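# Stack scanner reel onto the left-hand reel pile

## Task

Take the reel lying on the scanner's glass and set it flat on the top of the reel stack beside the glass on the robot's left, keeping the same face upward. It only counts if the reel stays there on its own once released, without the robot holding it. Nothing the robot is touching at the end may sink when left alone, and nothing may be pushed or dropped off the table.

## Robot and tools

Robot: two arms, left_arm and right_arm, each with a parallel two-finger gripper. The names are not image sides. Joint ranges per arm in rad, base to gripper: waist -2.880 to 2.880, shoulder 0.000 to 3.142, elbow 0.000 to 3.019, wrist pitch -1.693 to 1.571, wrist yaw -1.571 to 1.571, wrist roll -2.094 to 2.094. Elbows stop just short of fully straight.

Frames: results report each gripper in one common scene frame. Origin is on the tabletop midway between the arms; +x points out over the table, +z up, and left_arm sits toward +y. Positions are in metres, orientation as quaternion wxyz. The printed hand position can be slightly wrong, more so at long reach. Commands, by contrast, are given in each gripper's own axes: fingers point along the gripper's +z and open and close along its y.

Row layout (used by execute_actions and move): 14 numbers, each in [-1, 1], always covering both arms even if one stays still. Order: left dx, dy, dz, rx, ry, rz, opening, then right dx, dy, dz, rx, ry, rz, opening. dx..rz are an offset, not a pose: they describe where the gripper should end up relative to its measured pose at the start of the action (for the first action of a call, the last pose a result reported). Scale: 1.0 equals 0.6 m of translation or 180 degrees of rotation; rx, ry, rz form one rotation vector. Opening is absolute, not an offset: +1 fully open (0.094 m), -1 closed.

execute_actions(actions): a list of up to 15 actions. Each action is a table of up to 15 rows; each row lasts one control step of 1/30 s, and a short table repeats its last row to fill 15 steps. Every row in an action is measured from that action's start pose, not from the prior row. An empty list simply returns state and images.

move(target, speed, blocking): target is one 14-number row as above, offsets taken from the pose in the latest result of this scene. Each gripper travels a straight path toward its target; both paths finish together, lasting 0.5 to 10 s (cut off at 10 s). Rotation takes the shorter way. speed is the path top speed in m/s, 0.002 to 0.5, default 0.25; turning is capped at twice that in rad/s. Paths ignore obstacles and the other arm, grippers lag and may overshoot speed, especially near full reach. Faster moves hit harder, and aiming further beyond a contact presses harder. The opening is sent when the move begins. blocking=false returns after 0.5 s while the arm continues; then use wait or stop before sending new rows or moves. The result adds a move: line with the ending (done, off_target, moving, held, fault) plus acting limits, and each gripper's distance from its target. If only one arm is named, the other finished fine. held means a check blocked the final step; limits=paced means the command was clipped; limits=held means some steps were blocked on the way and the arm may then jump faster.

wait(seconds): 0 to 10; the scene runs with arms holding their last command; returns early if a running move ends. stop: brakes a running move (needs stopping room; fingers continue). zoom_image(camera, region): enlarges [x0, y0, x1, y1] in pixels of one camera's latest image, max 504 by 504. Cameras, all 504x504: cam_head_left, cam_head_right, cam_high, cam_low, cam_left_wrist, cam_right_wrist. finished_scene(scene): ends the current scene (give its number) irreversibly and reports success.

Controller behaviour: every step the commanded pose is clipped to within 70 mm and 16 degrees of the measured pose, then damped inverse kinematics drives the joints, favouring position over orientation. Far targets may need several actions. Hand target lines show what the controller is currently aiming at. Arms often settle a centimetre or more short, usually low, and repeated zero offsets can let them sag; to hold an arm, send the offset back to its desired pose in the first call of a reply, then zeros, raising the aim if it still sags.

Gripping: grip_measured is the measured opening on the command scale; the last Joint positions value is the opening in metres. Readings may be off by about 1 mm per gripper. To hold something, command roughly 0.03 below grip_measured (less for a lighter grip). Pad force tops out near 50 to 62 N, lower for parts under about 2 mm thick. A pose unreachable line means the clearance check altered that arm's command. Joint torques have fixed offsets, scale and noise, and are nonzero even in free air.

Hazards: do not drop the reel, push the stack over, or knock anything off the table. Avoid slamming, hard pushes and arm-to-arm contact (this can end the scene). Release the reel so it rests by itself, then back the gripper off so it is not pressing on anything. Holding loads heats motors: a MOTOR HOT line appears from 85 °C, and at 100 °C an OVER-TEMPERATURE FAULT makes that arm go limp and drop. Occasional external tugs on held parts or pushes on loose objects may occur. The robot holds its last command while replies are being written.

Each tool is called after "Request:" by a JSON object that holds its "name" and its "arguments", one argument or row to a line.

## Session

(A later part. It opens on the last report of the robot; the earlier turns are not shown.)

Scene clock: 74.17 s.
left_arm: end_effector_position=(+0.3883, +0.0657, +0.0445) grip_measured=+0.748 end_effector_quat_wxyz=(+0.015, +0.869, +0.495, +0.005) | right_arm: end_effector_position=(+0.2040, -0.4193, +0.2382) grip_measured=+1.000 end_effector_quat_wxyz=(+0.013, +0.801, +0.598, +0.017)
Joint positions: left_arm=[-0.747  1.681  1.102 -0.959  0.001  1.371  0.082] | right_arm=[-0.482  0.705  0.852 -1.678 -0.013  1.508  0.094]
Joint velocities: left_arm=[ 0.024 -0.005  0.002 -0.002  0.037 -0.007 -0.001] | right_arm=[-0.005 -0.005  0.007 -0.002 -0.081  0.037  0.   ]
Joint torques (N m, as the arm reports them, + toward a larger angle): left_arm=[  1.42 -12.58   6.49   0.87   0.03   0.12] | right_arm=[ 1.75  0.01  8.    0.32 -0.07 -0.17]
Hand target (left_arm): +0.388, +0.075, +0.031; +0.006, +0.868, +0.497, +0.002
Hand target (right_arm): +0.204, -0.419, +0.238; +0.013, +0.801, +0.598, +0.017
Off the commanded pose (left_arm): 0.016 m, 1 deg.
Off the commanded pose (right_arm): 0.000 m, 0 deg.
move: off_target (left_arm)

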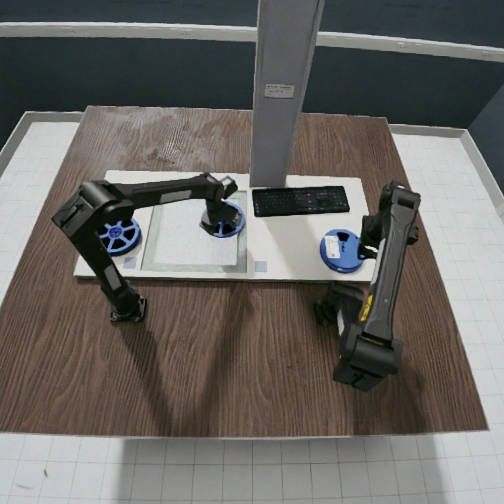

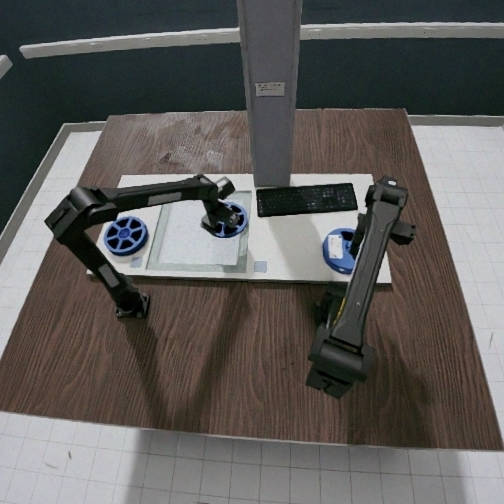

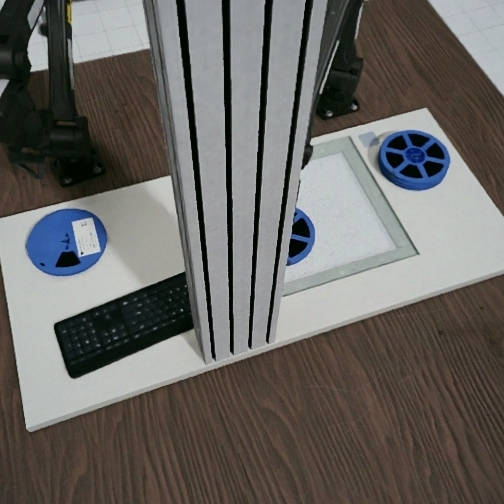

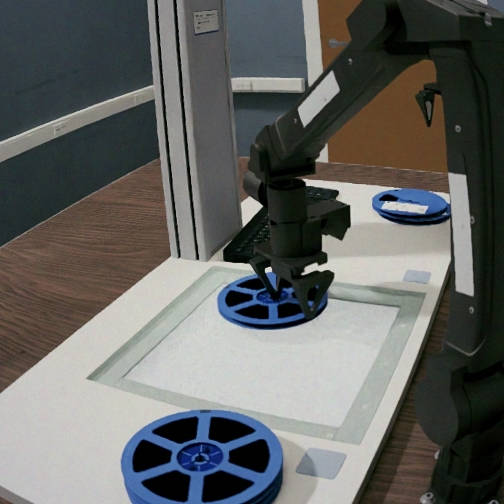

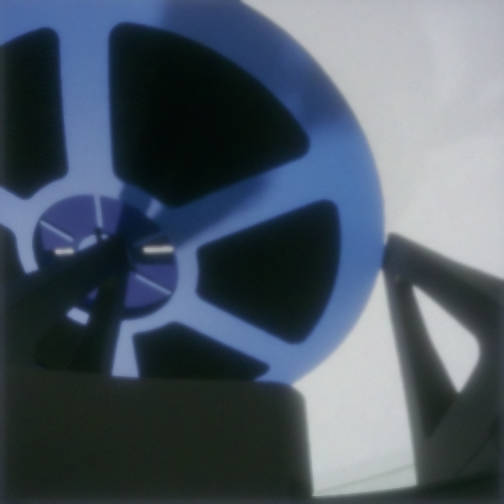

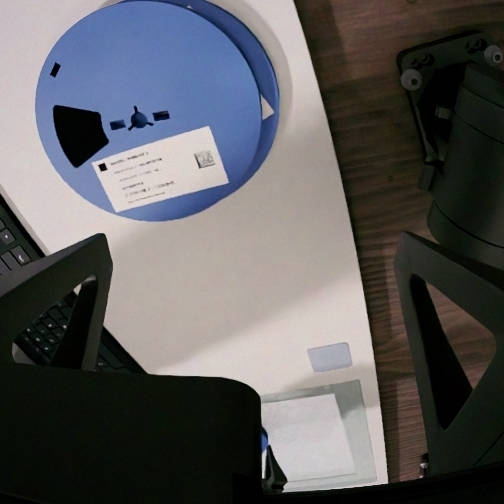

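Request:
{"name": "move", "arguments": {
  "target": [0,0,-0.1,0,0,0,0.75, 0.2,0.07,0,0,0,-0.15,1],
  "speed": 0.2
}}

Scene clock: 167.23 s.
left_arm: end_effector_position=(+0.3722, +0.0803, +0.0815) grip_measured=+0.748 end_effector_quat_wxyz=(-0.010, +0.869, +0.494, -0.004) | right_arm: end_effector_position=(+0.2607, -0.3223, +0.2215) grip_measured=+1.000 end_effector_quat_wxyz=(+0.001, +0.642, +0.766, -0.012)
Joint positions: left_arm=[-0.747  1.611  1.123 -1.105  0.001  1.371  0.082] | right_arm=[ 0.079  0.898  0.893 -1.584  0.017  1.607  0.094]
Joint velocities: left_arm=[-0.024  0.005 -0.007 -0.007 -0.095 -0.022  0.   ] | right_arm=[-0.015  0.005 -0.002  0.002 -0.022 -0.022  0.   ]
Joint torques (N m, as the arm reports them, + toward a larger angle): left_arm=[  0.29 -14.91  13.2   -0.24   0.06   0.05] | right_arm=[ 2.53 -1.69 11.8   0.68  0.04 -0.15]
Hand target (left_arm): +0.387, +0.068, +0.105; +0.016, +0.869, +0.495, +0.005
Hand target (right_arm): +0.278, -0.317, +0.242; +0.021, +0.639, +0.769, +0.010
Off the commanded pose (left_arm): 0.030 m, 3 deg.
Off the commanded pose (right_arm): 0.027 m, 3 deg.
move: off_target (left_arm, right_arm)

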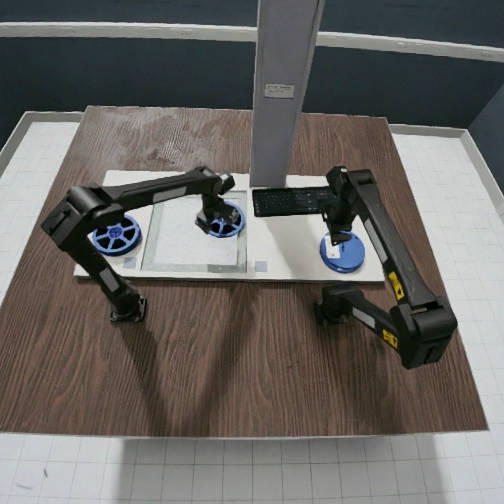

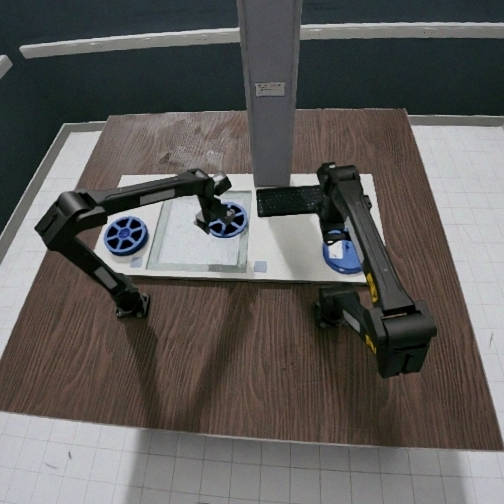

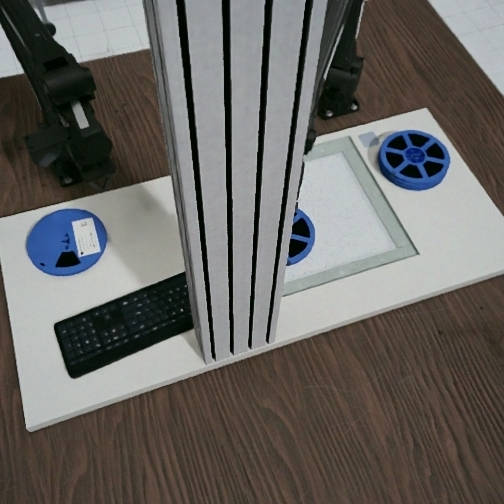

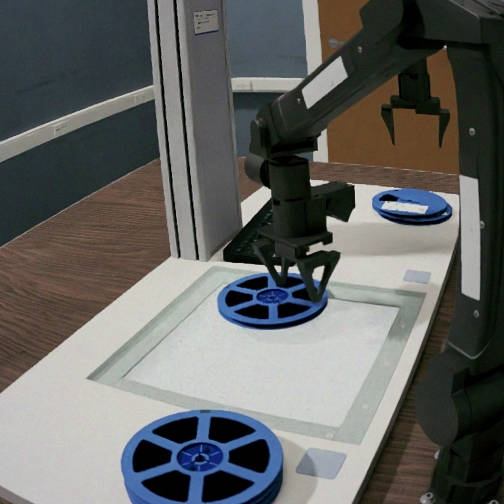

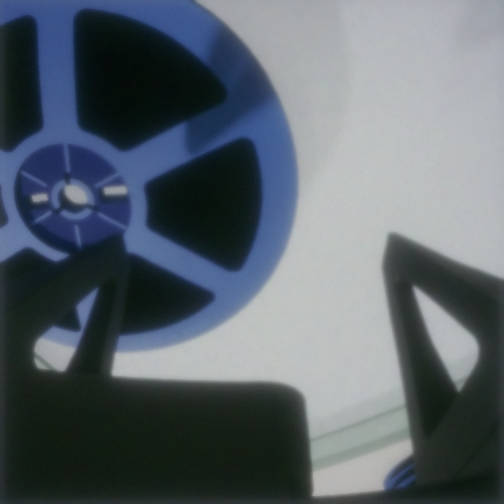

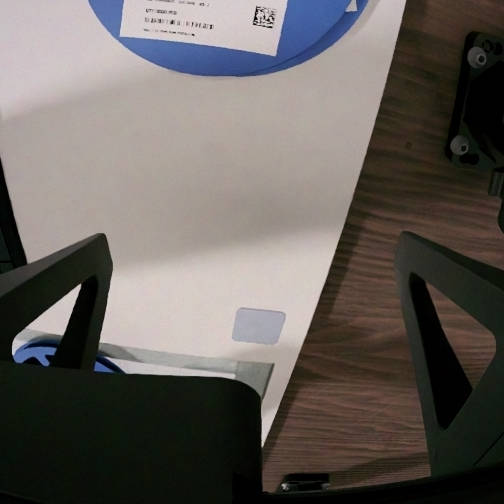

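Request:
{"name": "move", "arguments": {
  "target": [-0.205,-0.444,-0.08,-0.344,0,0,0.0, 0.512,0.571,0.16,0,0,-0.444,1],
  "speed": 0.25
}}

Scene clock: 176.73 s.
left_arm: end_effector_position=(+0.0816, +0.1190, +0.1295) grip_measured=+0.002 end_effector_quat_wxyz=(+0.431, +0.756, +0.421, +0.256) | right_arm: end_effector_position=(+0.5378, +0.0226, +0.1128) grip_measured=+1.000 end_effector_quat_wxyz=(-0.008, +0.010, +1.000, -0.018)
Joint positions: left_arm=[-2.071  0.992  0.453 -0.967 -1.049  0.104  0.047] | right_arm=[ 0.542  2.055  1.856 -1.408  0.017  0.696  0.094]
Joint velocities: left_arm=[-0.024 -0.005  0.007 -0.022 -0.007 -0.037  0.   ] | right_arm=[-0.005 -0.015 -0.002  0.002 -0.037 -0.051  0.   ]
Joint torques (N m, as the arm reports them, + toward a larger angle): left_arm=[-0.04 -3.58 11.87  0.07 -0.87 -0.12] | right_arm=[  2.68 -18.58  11.67  -0.27  -0.14  -0.27]
Hand target (left_arm): +0.076, +0.108, +0.142; +0.439, +0.750, +0.430, +0.246
Hand target (right_arm): +0.545, +0.037, +0.116; -0.003, +0.000, +1.000, -0.013
Off the commanded pose (left_arm): 0.010 m, 1 deg.
Off the commanded pose (right_arm): 0.016 m, 1 deg.
move: off_target (right_arm)

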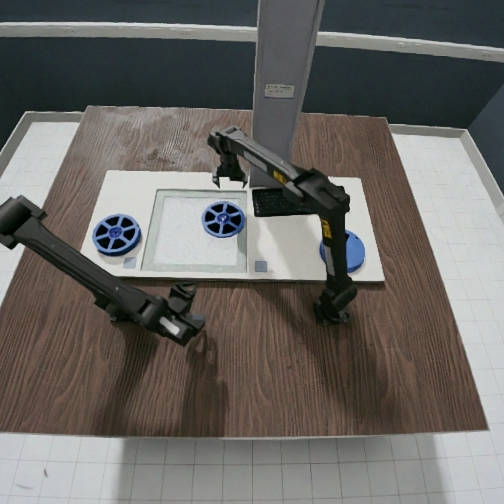

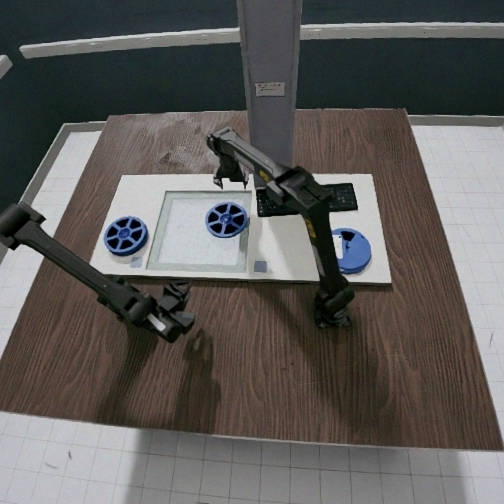

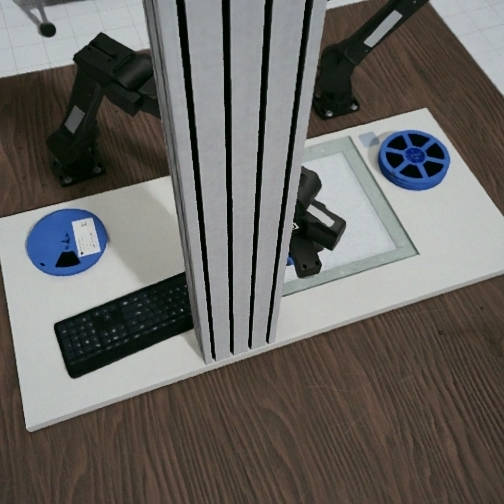

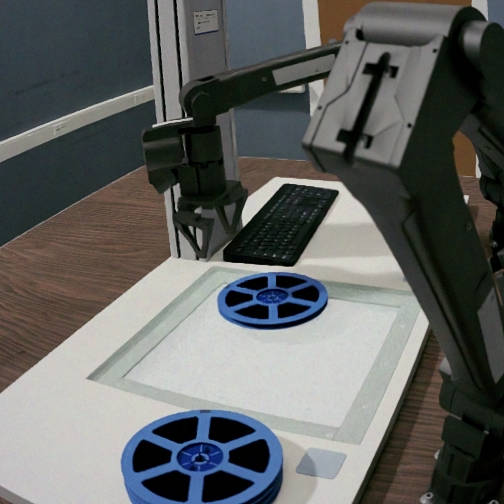

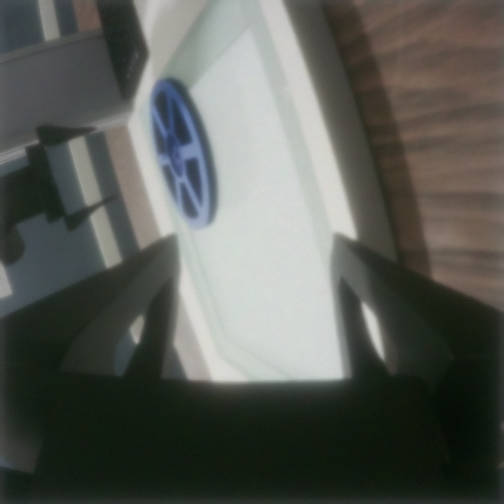

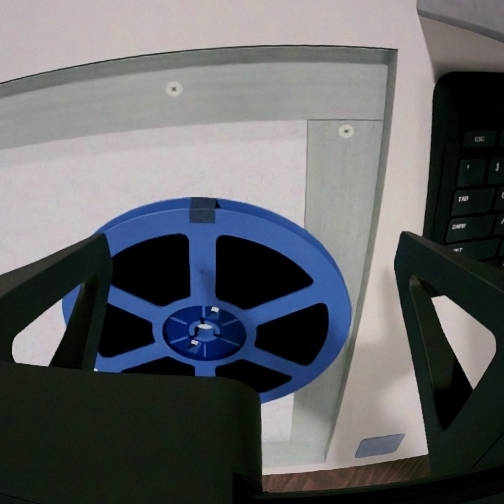

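Request:
{"name": "move", "arguments": {
  "target": [0,0,0,0,0,0,0.0, 0,0.065,0.085,0,0,0,1],
  "speed": 0.1
}}

Scene clock: 181.10 s.
left_arm: end_effector_position=(+0.0816, +0.1190, +0.1295) grip_measured=+0.002 end_effector_quat_wxyz=(+0.431, +0.755, +0.422, +0.256) | right_arm: end_effector_position=(+0.5313, +0.0475, +0.0660) grip_measured=+1.000 end_effector_quat_wxyz=(-0.015, +0.009, +1.000, -0.025)
Joint positions: left_arm=[-2.071  0.992  0.453 -0.967 -1.049  0.1    0.047] | right_arm=[ 0.579  2.131  1.856 -1.351  0.017  0.73   0.094]
Joint velocities: left_arm=[-0.024  0.005 -0.002 -0.007 -0.007  0.051  0.   ] | right_arm=[-0.015  0.005  0.012  0.002 -0.007  0.007  0.   ]
Joint torques (N m, as the arm reports them, + toward a larger angle): left_arm=[ 0.11 -4.28  8.52  0.4  -0.7   0.01] | right_arm=[  2.06 -19.73   9.72   0.71  -0.13  -0.04]
Hand target (left_arm): +0.082, +0.119, +0.130; +0.431, +0.756, +0.421, +0.256
Hand target (right_arm): +0.538, +0.060, +0.061; -0.008, +0.011, +1.000, -0.018
Off the commanded pose (left_arm): 0.000 m, 0 deg.
Off the commanded pose (right_arm): 0.015 m, 1 deg.
move: off_target (right_arm)

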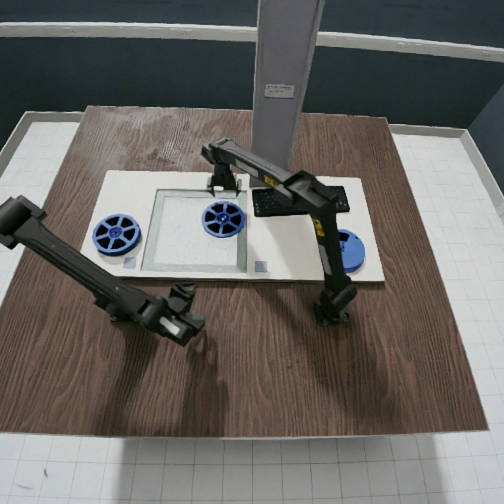

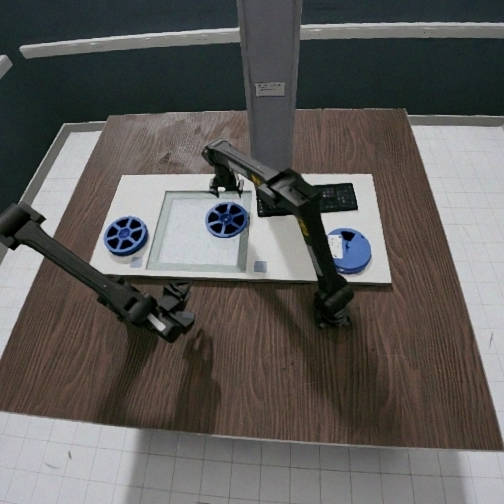

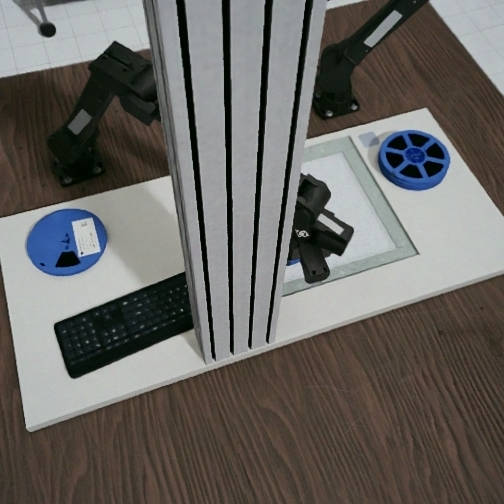

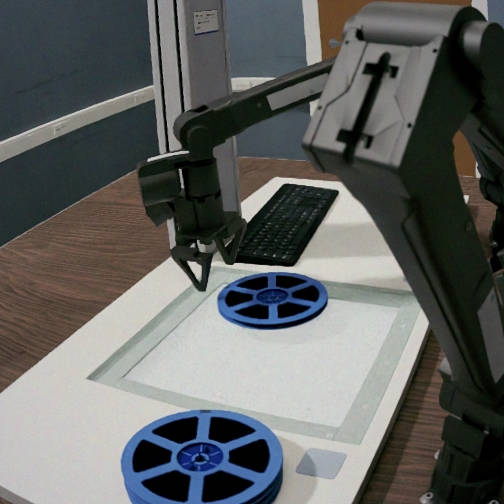

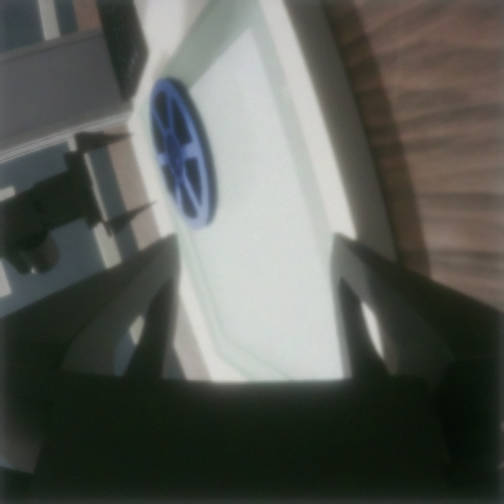

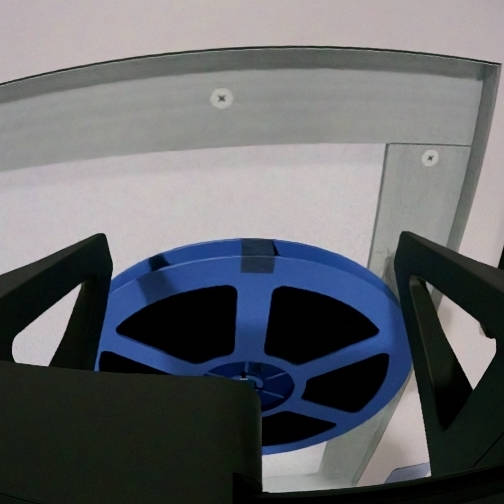

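Request:
{"name": "zoom_image", "arguments": {
  "camera": "cam_left_wrist",
  "region": [0, 60, 240, 300]
}}

Request:
{"name": "zoom_image", "arguments": {
  "camera": "cam_low",
  "region": [130, 180, 340, 340]
}}

Region (0, 60, 240, 300) of cam_left_wrist's 504x504 image, scaled by 2.100, with more detail than that image has.

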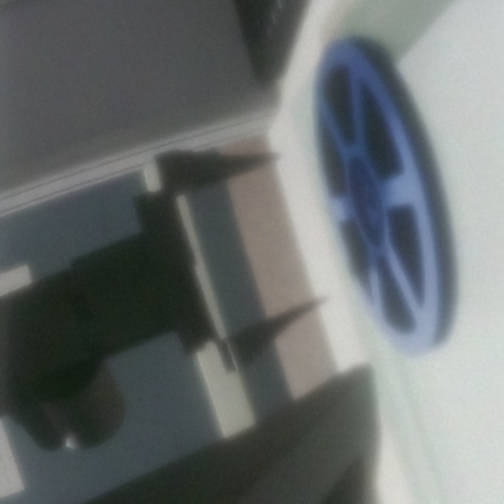

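Region (130, 180, 340, 340) of cam_low's 504x504 image, scaled by 2.400, with more detail than that image has; it fills the top 384 rows of this view, and the rest is white.

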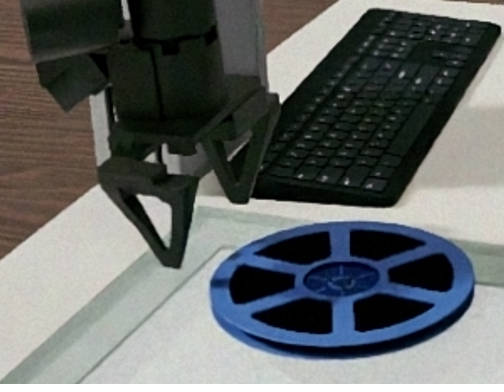

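Request:
{"name": "move", "arguments": {
  "target": [0,0,0,0,0,0,0.0, 0,0.0,0.045,0,0,0,1],
  "speed": 0.04
}}

Request:
{"name": "zoom_image", "arguments": {
  "camera": "cam_low",
  "region": [130, 180, 340, 340]
}}

Scene clock: 199.03 s.
left_arm: end_effector_position=(+0.0816, +0.1190, +0.1295) grip_measured=+0.002 end_effector_quat_wxyz=(+0.431, +0.755, +0.422, +0.256) | right_arm: end_effector_position=(+0.5321, +0.0481, +0.0555) grip_measured=+1.000 end_effector_quat_wxyz=(-0.009, +0.010, +1.000, -0.019)
Joint positions: left_arm=[-2.071  0.992  0.453 -0.967 -1.049  0.1    0.047] | right_arm=[ 0.579  2.131  1.828 -1.306  0.017  0.731  0.094]
Joint velocities: left_arm=[ 0.005  0.005 -0.002 -0.007 -0.007  0.037 -0.001] | right_arm=[-0.005 -0.005 -0.012  0.002  0.022  0.007  0.   ]
Joint torques (N m, as the arm reports them, + toward a larger angle): left_arm=[ 0.13 -4.25  8.49  0.39 -0.7  -0.02] | right_arm=[  1.77 -20.38   6.84   0.74  -0.09  -0.16]
Hand target (left_arm): +0.082, +0.119, +0.130; +0.431, +0.755, +0.422, +0.256
Hand target (right_arm): +0.531, +0.046, +0.039; -0.015, +0.009, +1.000, -0.025
Off the commanded pose (left_arm): 0.000 m, 0 deg.
Off the commanded pose (right_arm): 0.017 m, 1 deg.
move: off_target (right_arm)

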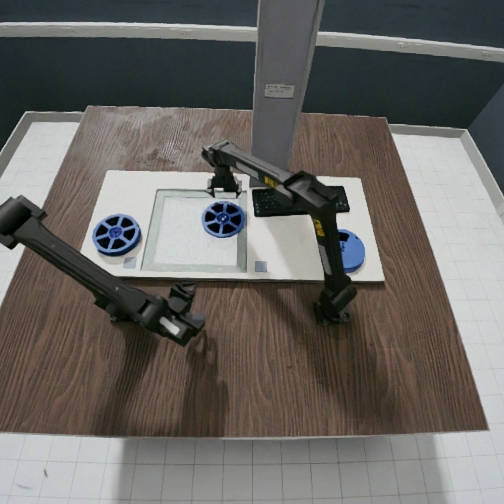

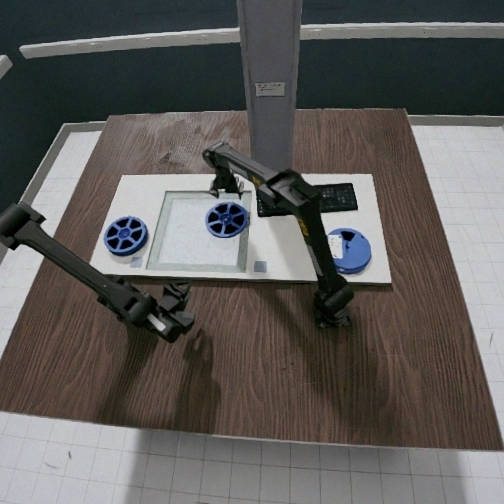

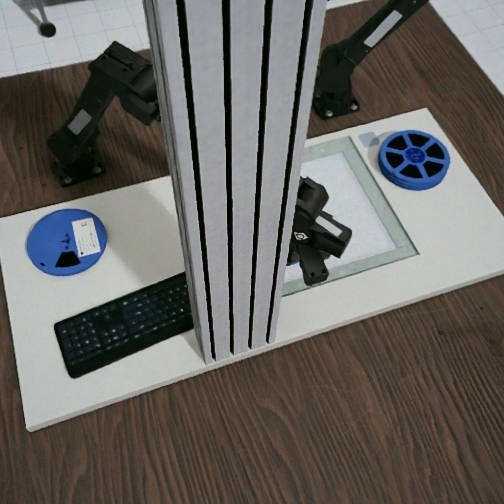

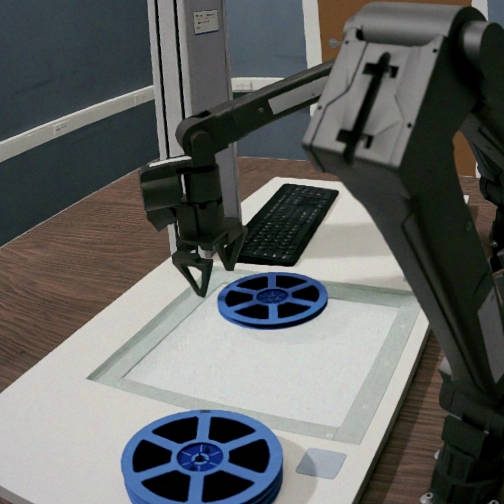

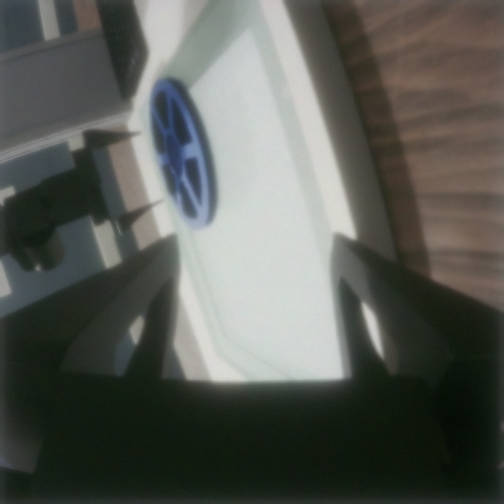

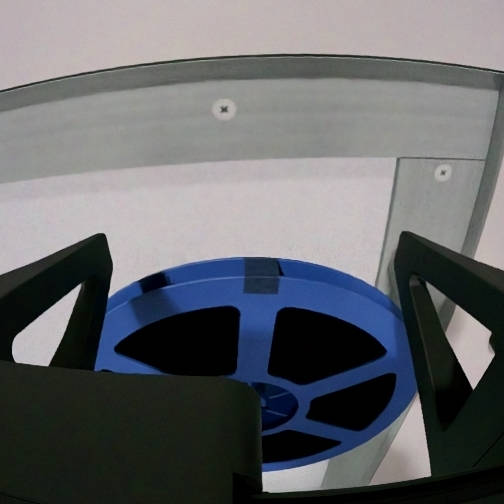

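Region (130, 180, 340, 340) of cam_low's 504x504 image, scaled by 2.400, with more detail than that image has; it fills the top 384 rows of this view, and the rest is white.

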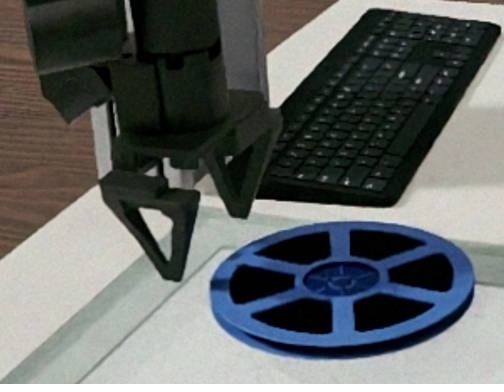

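Request:
{"name": "move", "arguments": {
  "target": [0,0,0,0,0,0,0.0, 0,0.0,0.05,0,0,0,1],
  "speed": 0.04
}}

Request:
{"name": "zoom_image", "arguments": {
  "camera": "cam_low",
  "region": [130, 180, 340, 340]
}}

Scene clock: 204.33 s.
left_arm: end_effector_position=(+0.0816, +0.1190, +0.1295) grip_measured=+0.002 end_effector_quat_wxyz=(+0.431, +0.755, +0.422, +0.256) | right_arm: end_effector_position=(+0.5334, +0.0493, +0.0451) grip_measured=+1.000 end_effector_quat_wxyz=(-0.001, +0.010, +1.000, -0.012)
Joint positions: left_arm=[-2.071  0.992  0.453 -0.967 -1.049  0.1    0.047] | right_arm=[ 0.579  2.131  1.8   -1.257  0.017  0.731  0.094]
Joint velocities: left_arm=[-0.005  0.015 -0.007 -0.002  0.11  -0.037  0.001] | right_arm=[ 0.005 -0.015 -0.012  0.017 -0.022 -0.051  0.   ]
Joint torques (N m, as the arm reports them, + toward a larger angle): left_arm=[ 0.08 -4.13  8.51  0.34 -0.7  -0.02] | right_arm=[  1.65 -19.87   6.79   0.77  -0.09  -0.16]
Hand target (left_arm): +0.082, +0.119, +0.130; +0.431, +0.755, +0.422, +0.256
Hand target (right_arm): +0.531, +0.047, +0.026; -0.009, +0.010, +1.000, -0.019
Off the commanded pose (left_arm): 0.000 m, 0 deg.
Off the commanded pose (right_arm): 0.020 m, 1 deg.
move: off_target (right_arm)

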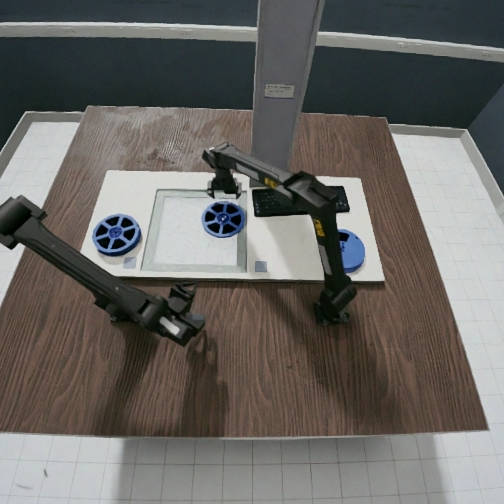

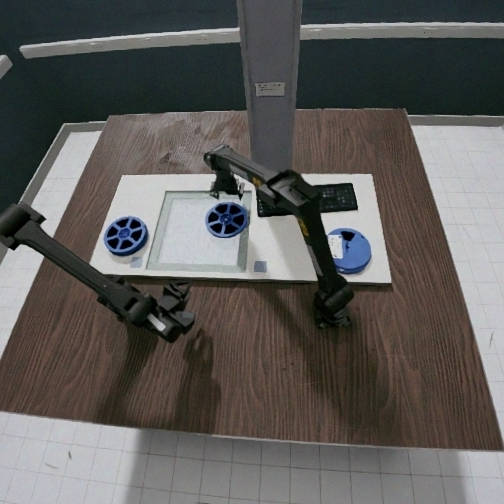

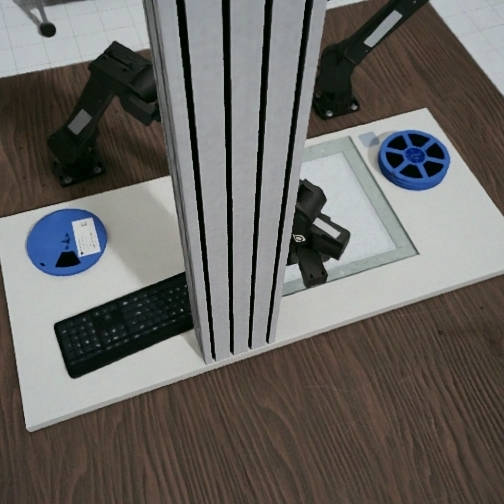

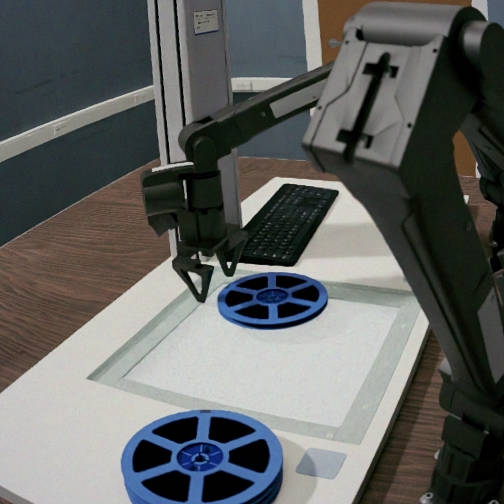

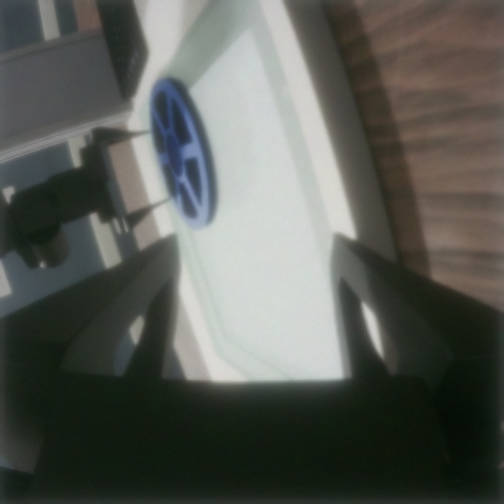

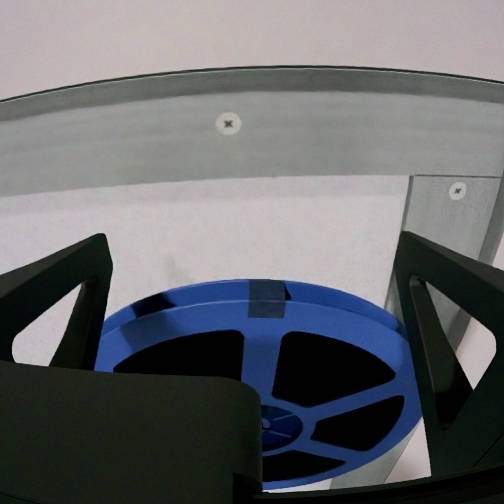

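Region (130, 180, 340, 340) of cam_low's 504x504 image, scaled by 2.400, with more detail than that image has; it fills the top 384 rows of this view, and the rest is white.

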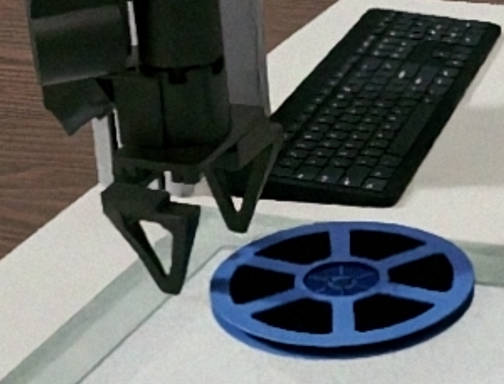

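Request:
{"name": "move", "arguments": {
  "target": [0,0,0,0,0,0,0.0, 0,0.0,0.05,0,0,0,1],
  "speed": 0.04
}}

Request:
{"name": "zoom_image", "arguments": {
  "camera": "cam_low",
  "region": [130, 180, 340, 340]
}}

Scene clock: 209.20 s.
left_arm: end_effector_position=(+0.0816, +0.1190, +0.1295) grip_measured=+0.002 end_effector_quat_wxyz=(+0.431, +0.755, +0.422, +0.256) | right_arm: end_effector_position=(+0.5369, +0.0524, +0.0393) grip_measured=+1.000 end_effector_quat_wxyz=(+0.009, +0.010, +1.000, -0.003)
Joint positions: left_arm=[-2.071  0.992  0.453 -0.967 -1.049  0.1    0.047] | right_arm=[ 0.579  2.131  1.784 -1.214  0.017  0.731  0.094]
Joint velocities: left_arm=[ 0.015 -0.015  0.012 -0.002 -0.022  0.007 -0.   ] | right_arm=[-0.015  0.005 -0.007 -0.007 -0.022 -0.007  0.   ]
Joint torques (N m, as the arm reports them, + toward a larger angle): left_arm=[ 0.4  -4.14  8.47  0.38 -0.68 -0.01] | right_arm=[  1.7  -19.66   6.37   1.03  -0.07  -0.17]
Hand target (left_arm): +0.082, +0.119, +0.130; +0.431, +0.755, +0.422, +0.256
Hand target (right_arm): +0.533, +0.049, +0.016; -0.001, +0.010, +1.000, -0.012
Off the commanded pose (left_arm): 0.000 m, 0 deg.
Off the commanded pose (right_arm): 0.025 m, 2 deg.
move: off_target (right_arm)

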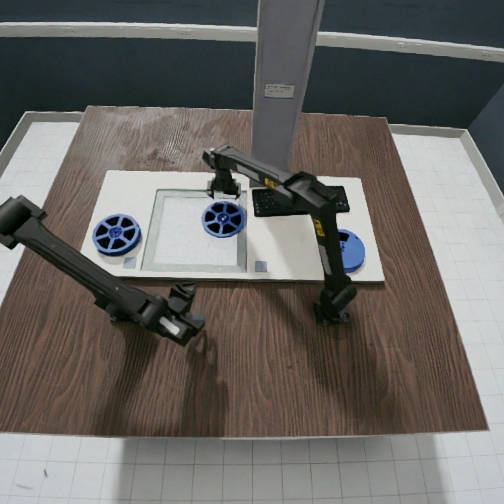

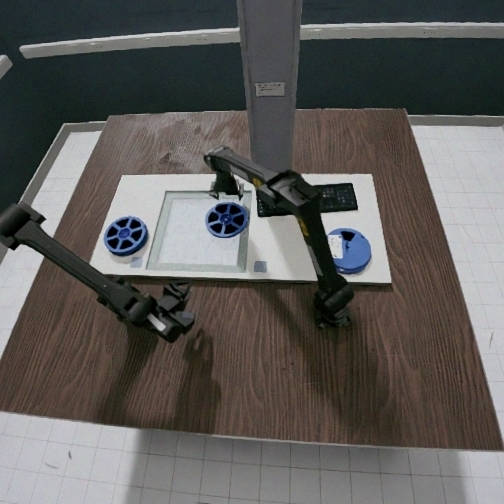

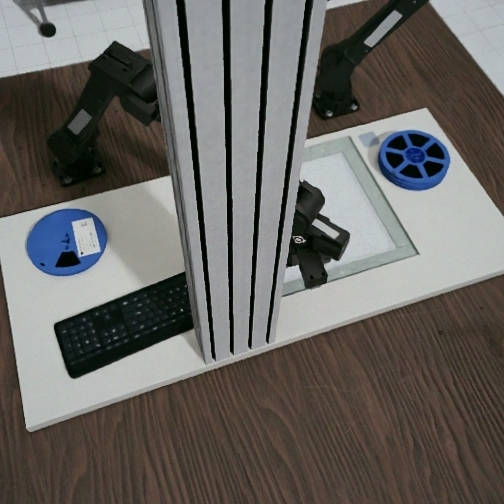

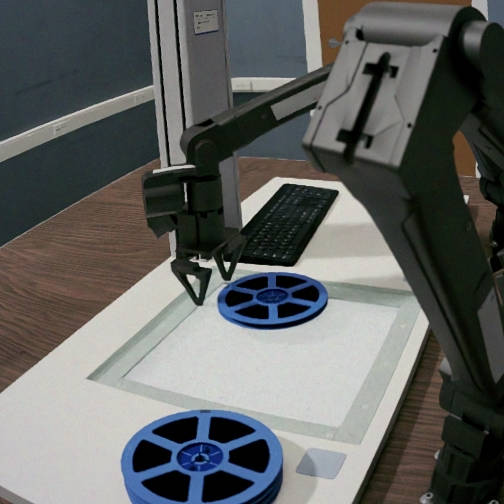

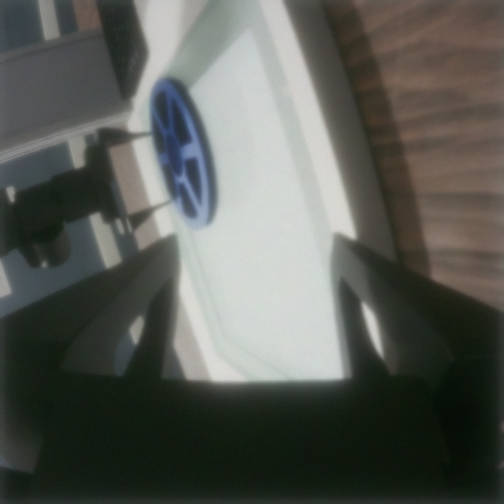

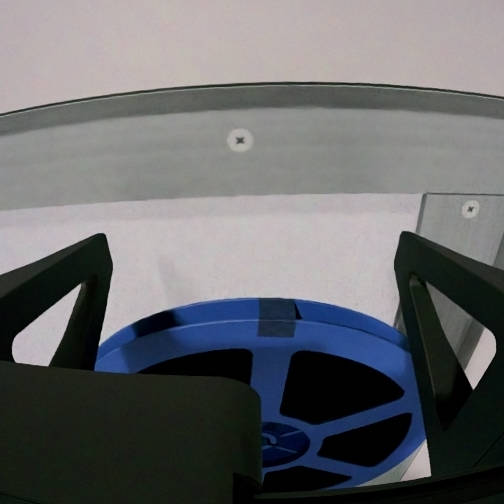

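Region (130, 180, 340, 340) of cam_low's 504x504 image, scaled by 2.400, with more detail than that image has; it fills the top 384 rows of this view, and the rest is white.

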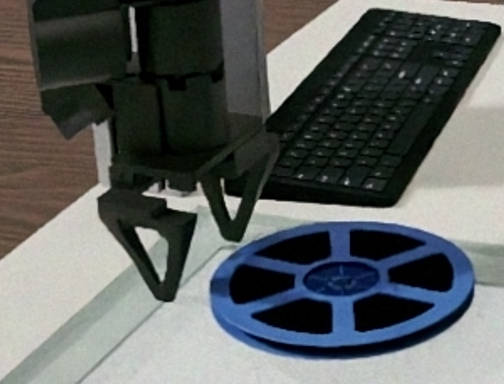

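Request:
{"name": "move", "arguments": {
  "target": [0.18,0.169,0.452,0.335,0,0,0.75, 0.17,-0.5,-0.4,0,0,0,1],
  "speed": 0.25
}}

Scene clock: 223.60 s.
left_arm: end_effector_position=(+0.3751, +0.0819, +0.0621) grip_measured=+0.748 end_effector_quat_wxyz=(-0.029, +0.866, +0.498, +0.011) | right_arm: end_effector_position=(+0.4266, -0.2433, +0.2774) grip_measured=+1.000 end_effector_quat_wxyz=(+0.013, +0.013, +1.000, -0.000)
Joint positions: left_arm=[-0.755  1.654  1.12  -1.085 -0.038  1.353  0.082] | right_arm=[ 0.183  1.36   1.381 -1.567  0.009  0.341  0.094]
Joint velocities: left_arm=[ 0.005 -0.015 -0.007 -0.007 -0.022 -0.095  0.001] | right_arm=[-0.024  0.005  0.012 -0.007 -0.051 -0.081  0.   ]
Joint torques (N m, as the arm reports them, + toward a larger angle): left_arm=[ -0.08 -14.38  12.5   -0.32   0.17   0.14] | right_arm=[  1.19 -10.85   7.73  -0.18  -0.22  -0.26]
Hand target (left_arm): +0.388, +0.069, +0.080; -0.008, +0.870, +0.493, +0.015
Hand target (right_arm): +0.422, -0.247, +0.277; +0.006, +0.010, +1.000, -0.001
Off the commanded pose (left_arm): 0.029 m, 3 deg.
Off the commanded pose (right_arm): 0.003 m, 1 deg.
move: off_target (left_arm)

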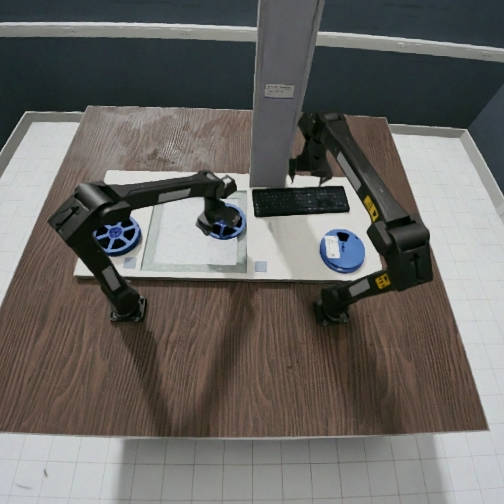

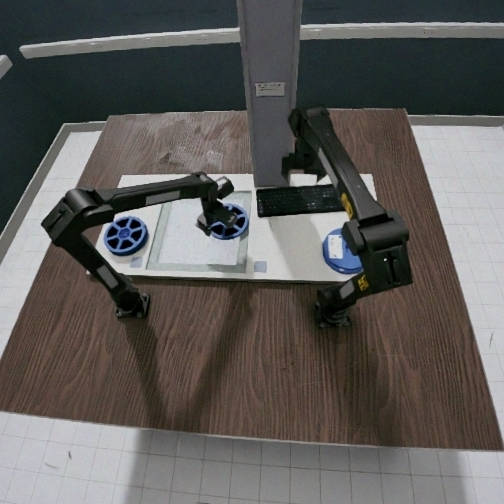

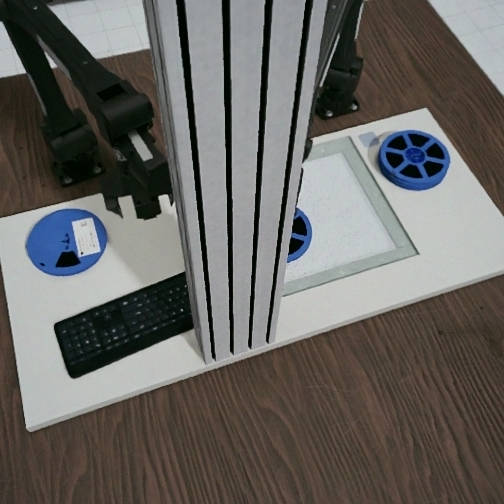

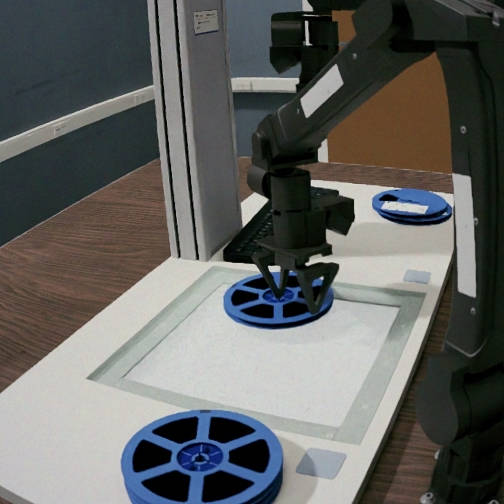

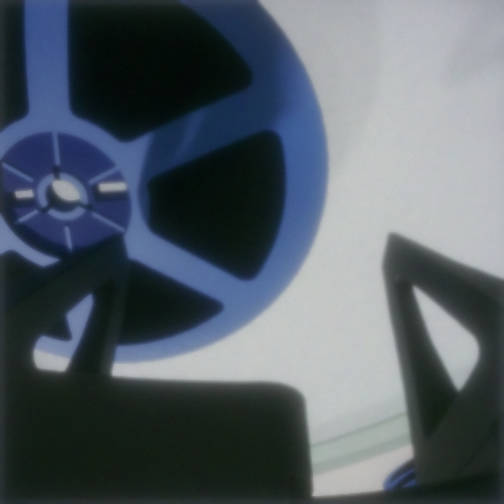

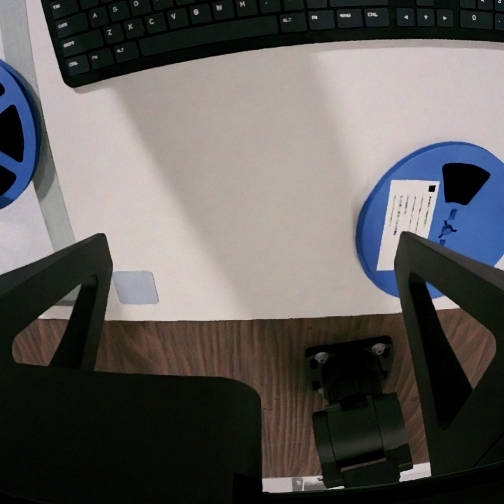

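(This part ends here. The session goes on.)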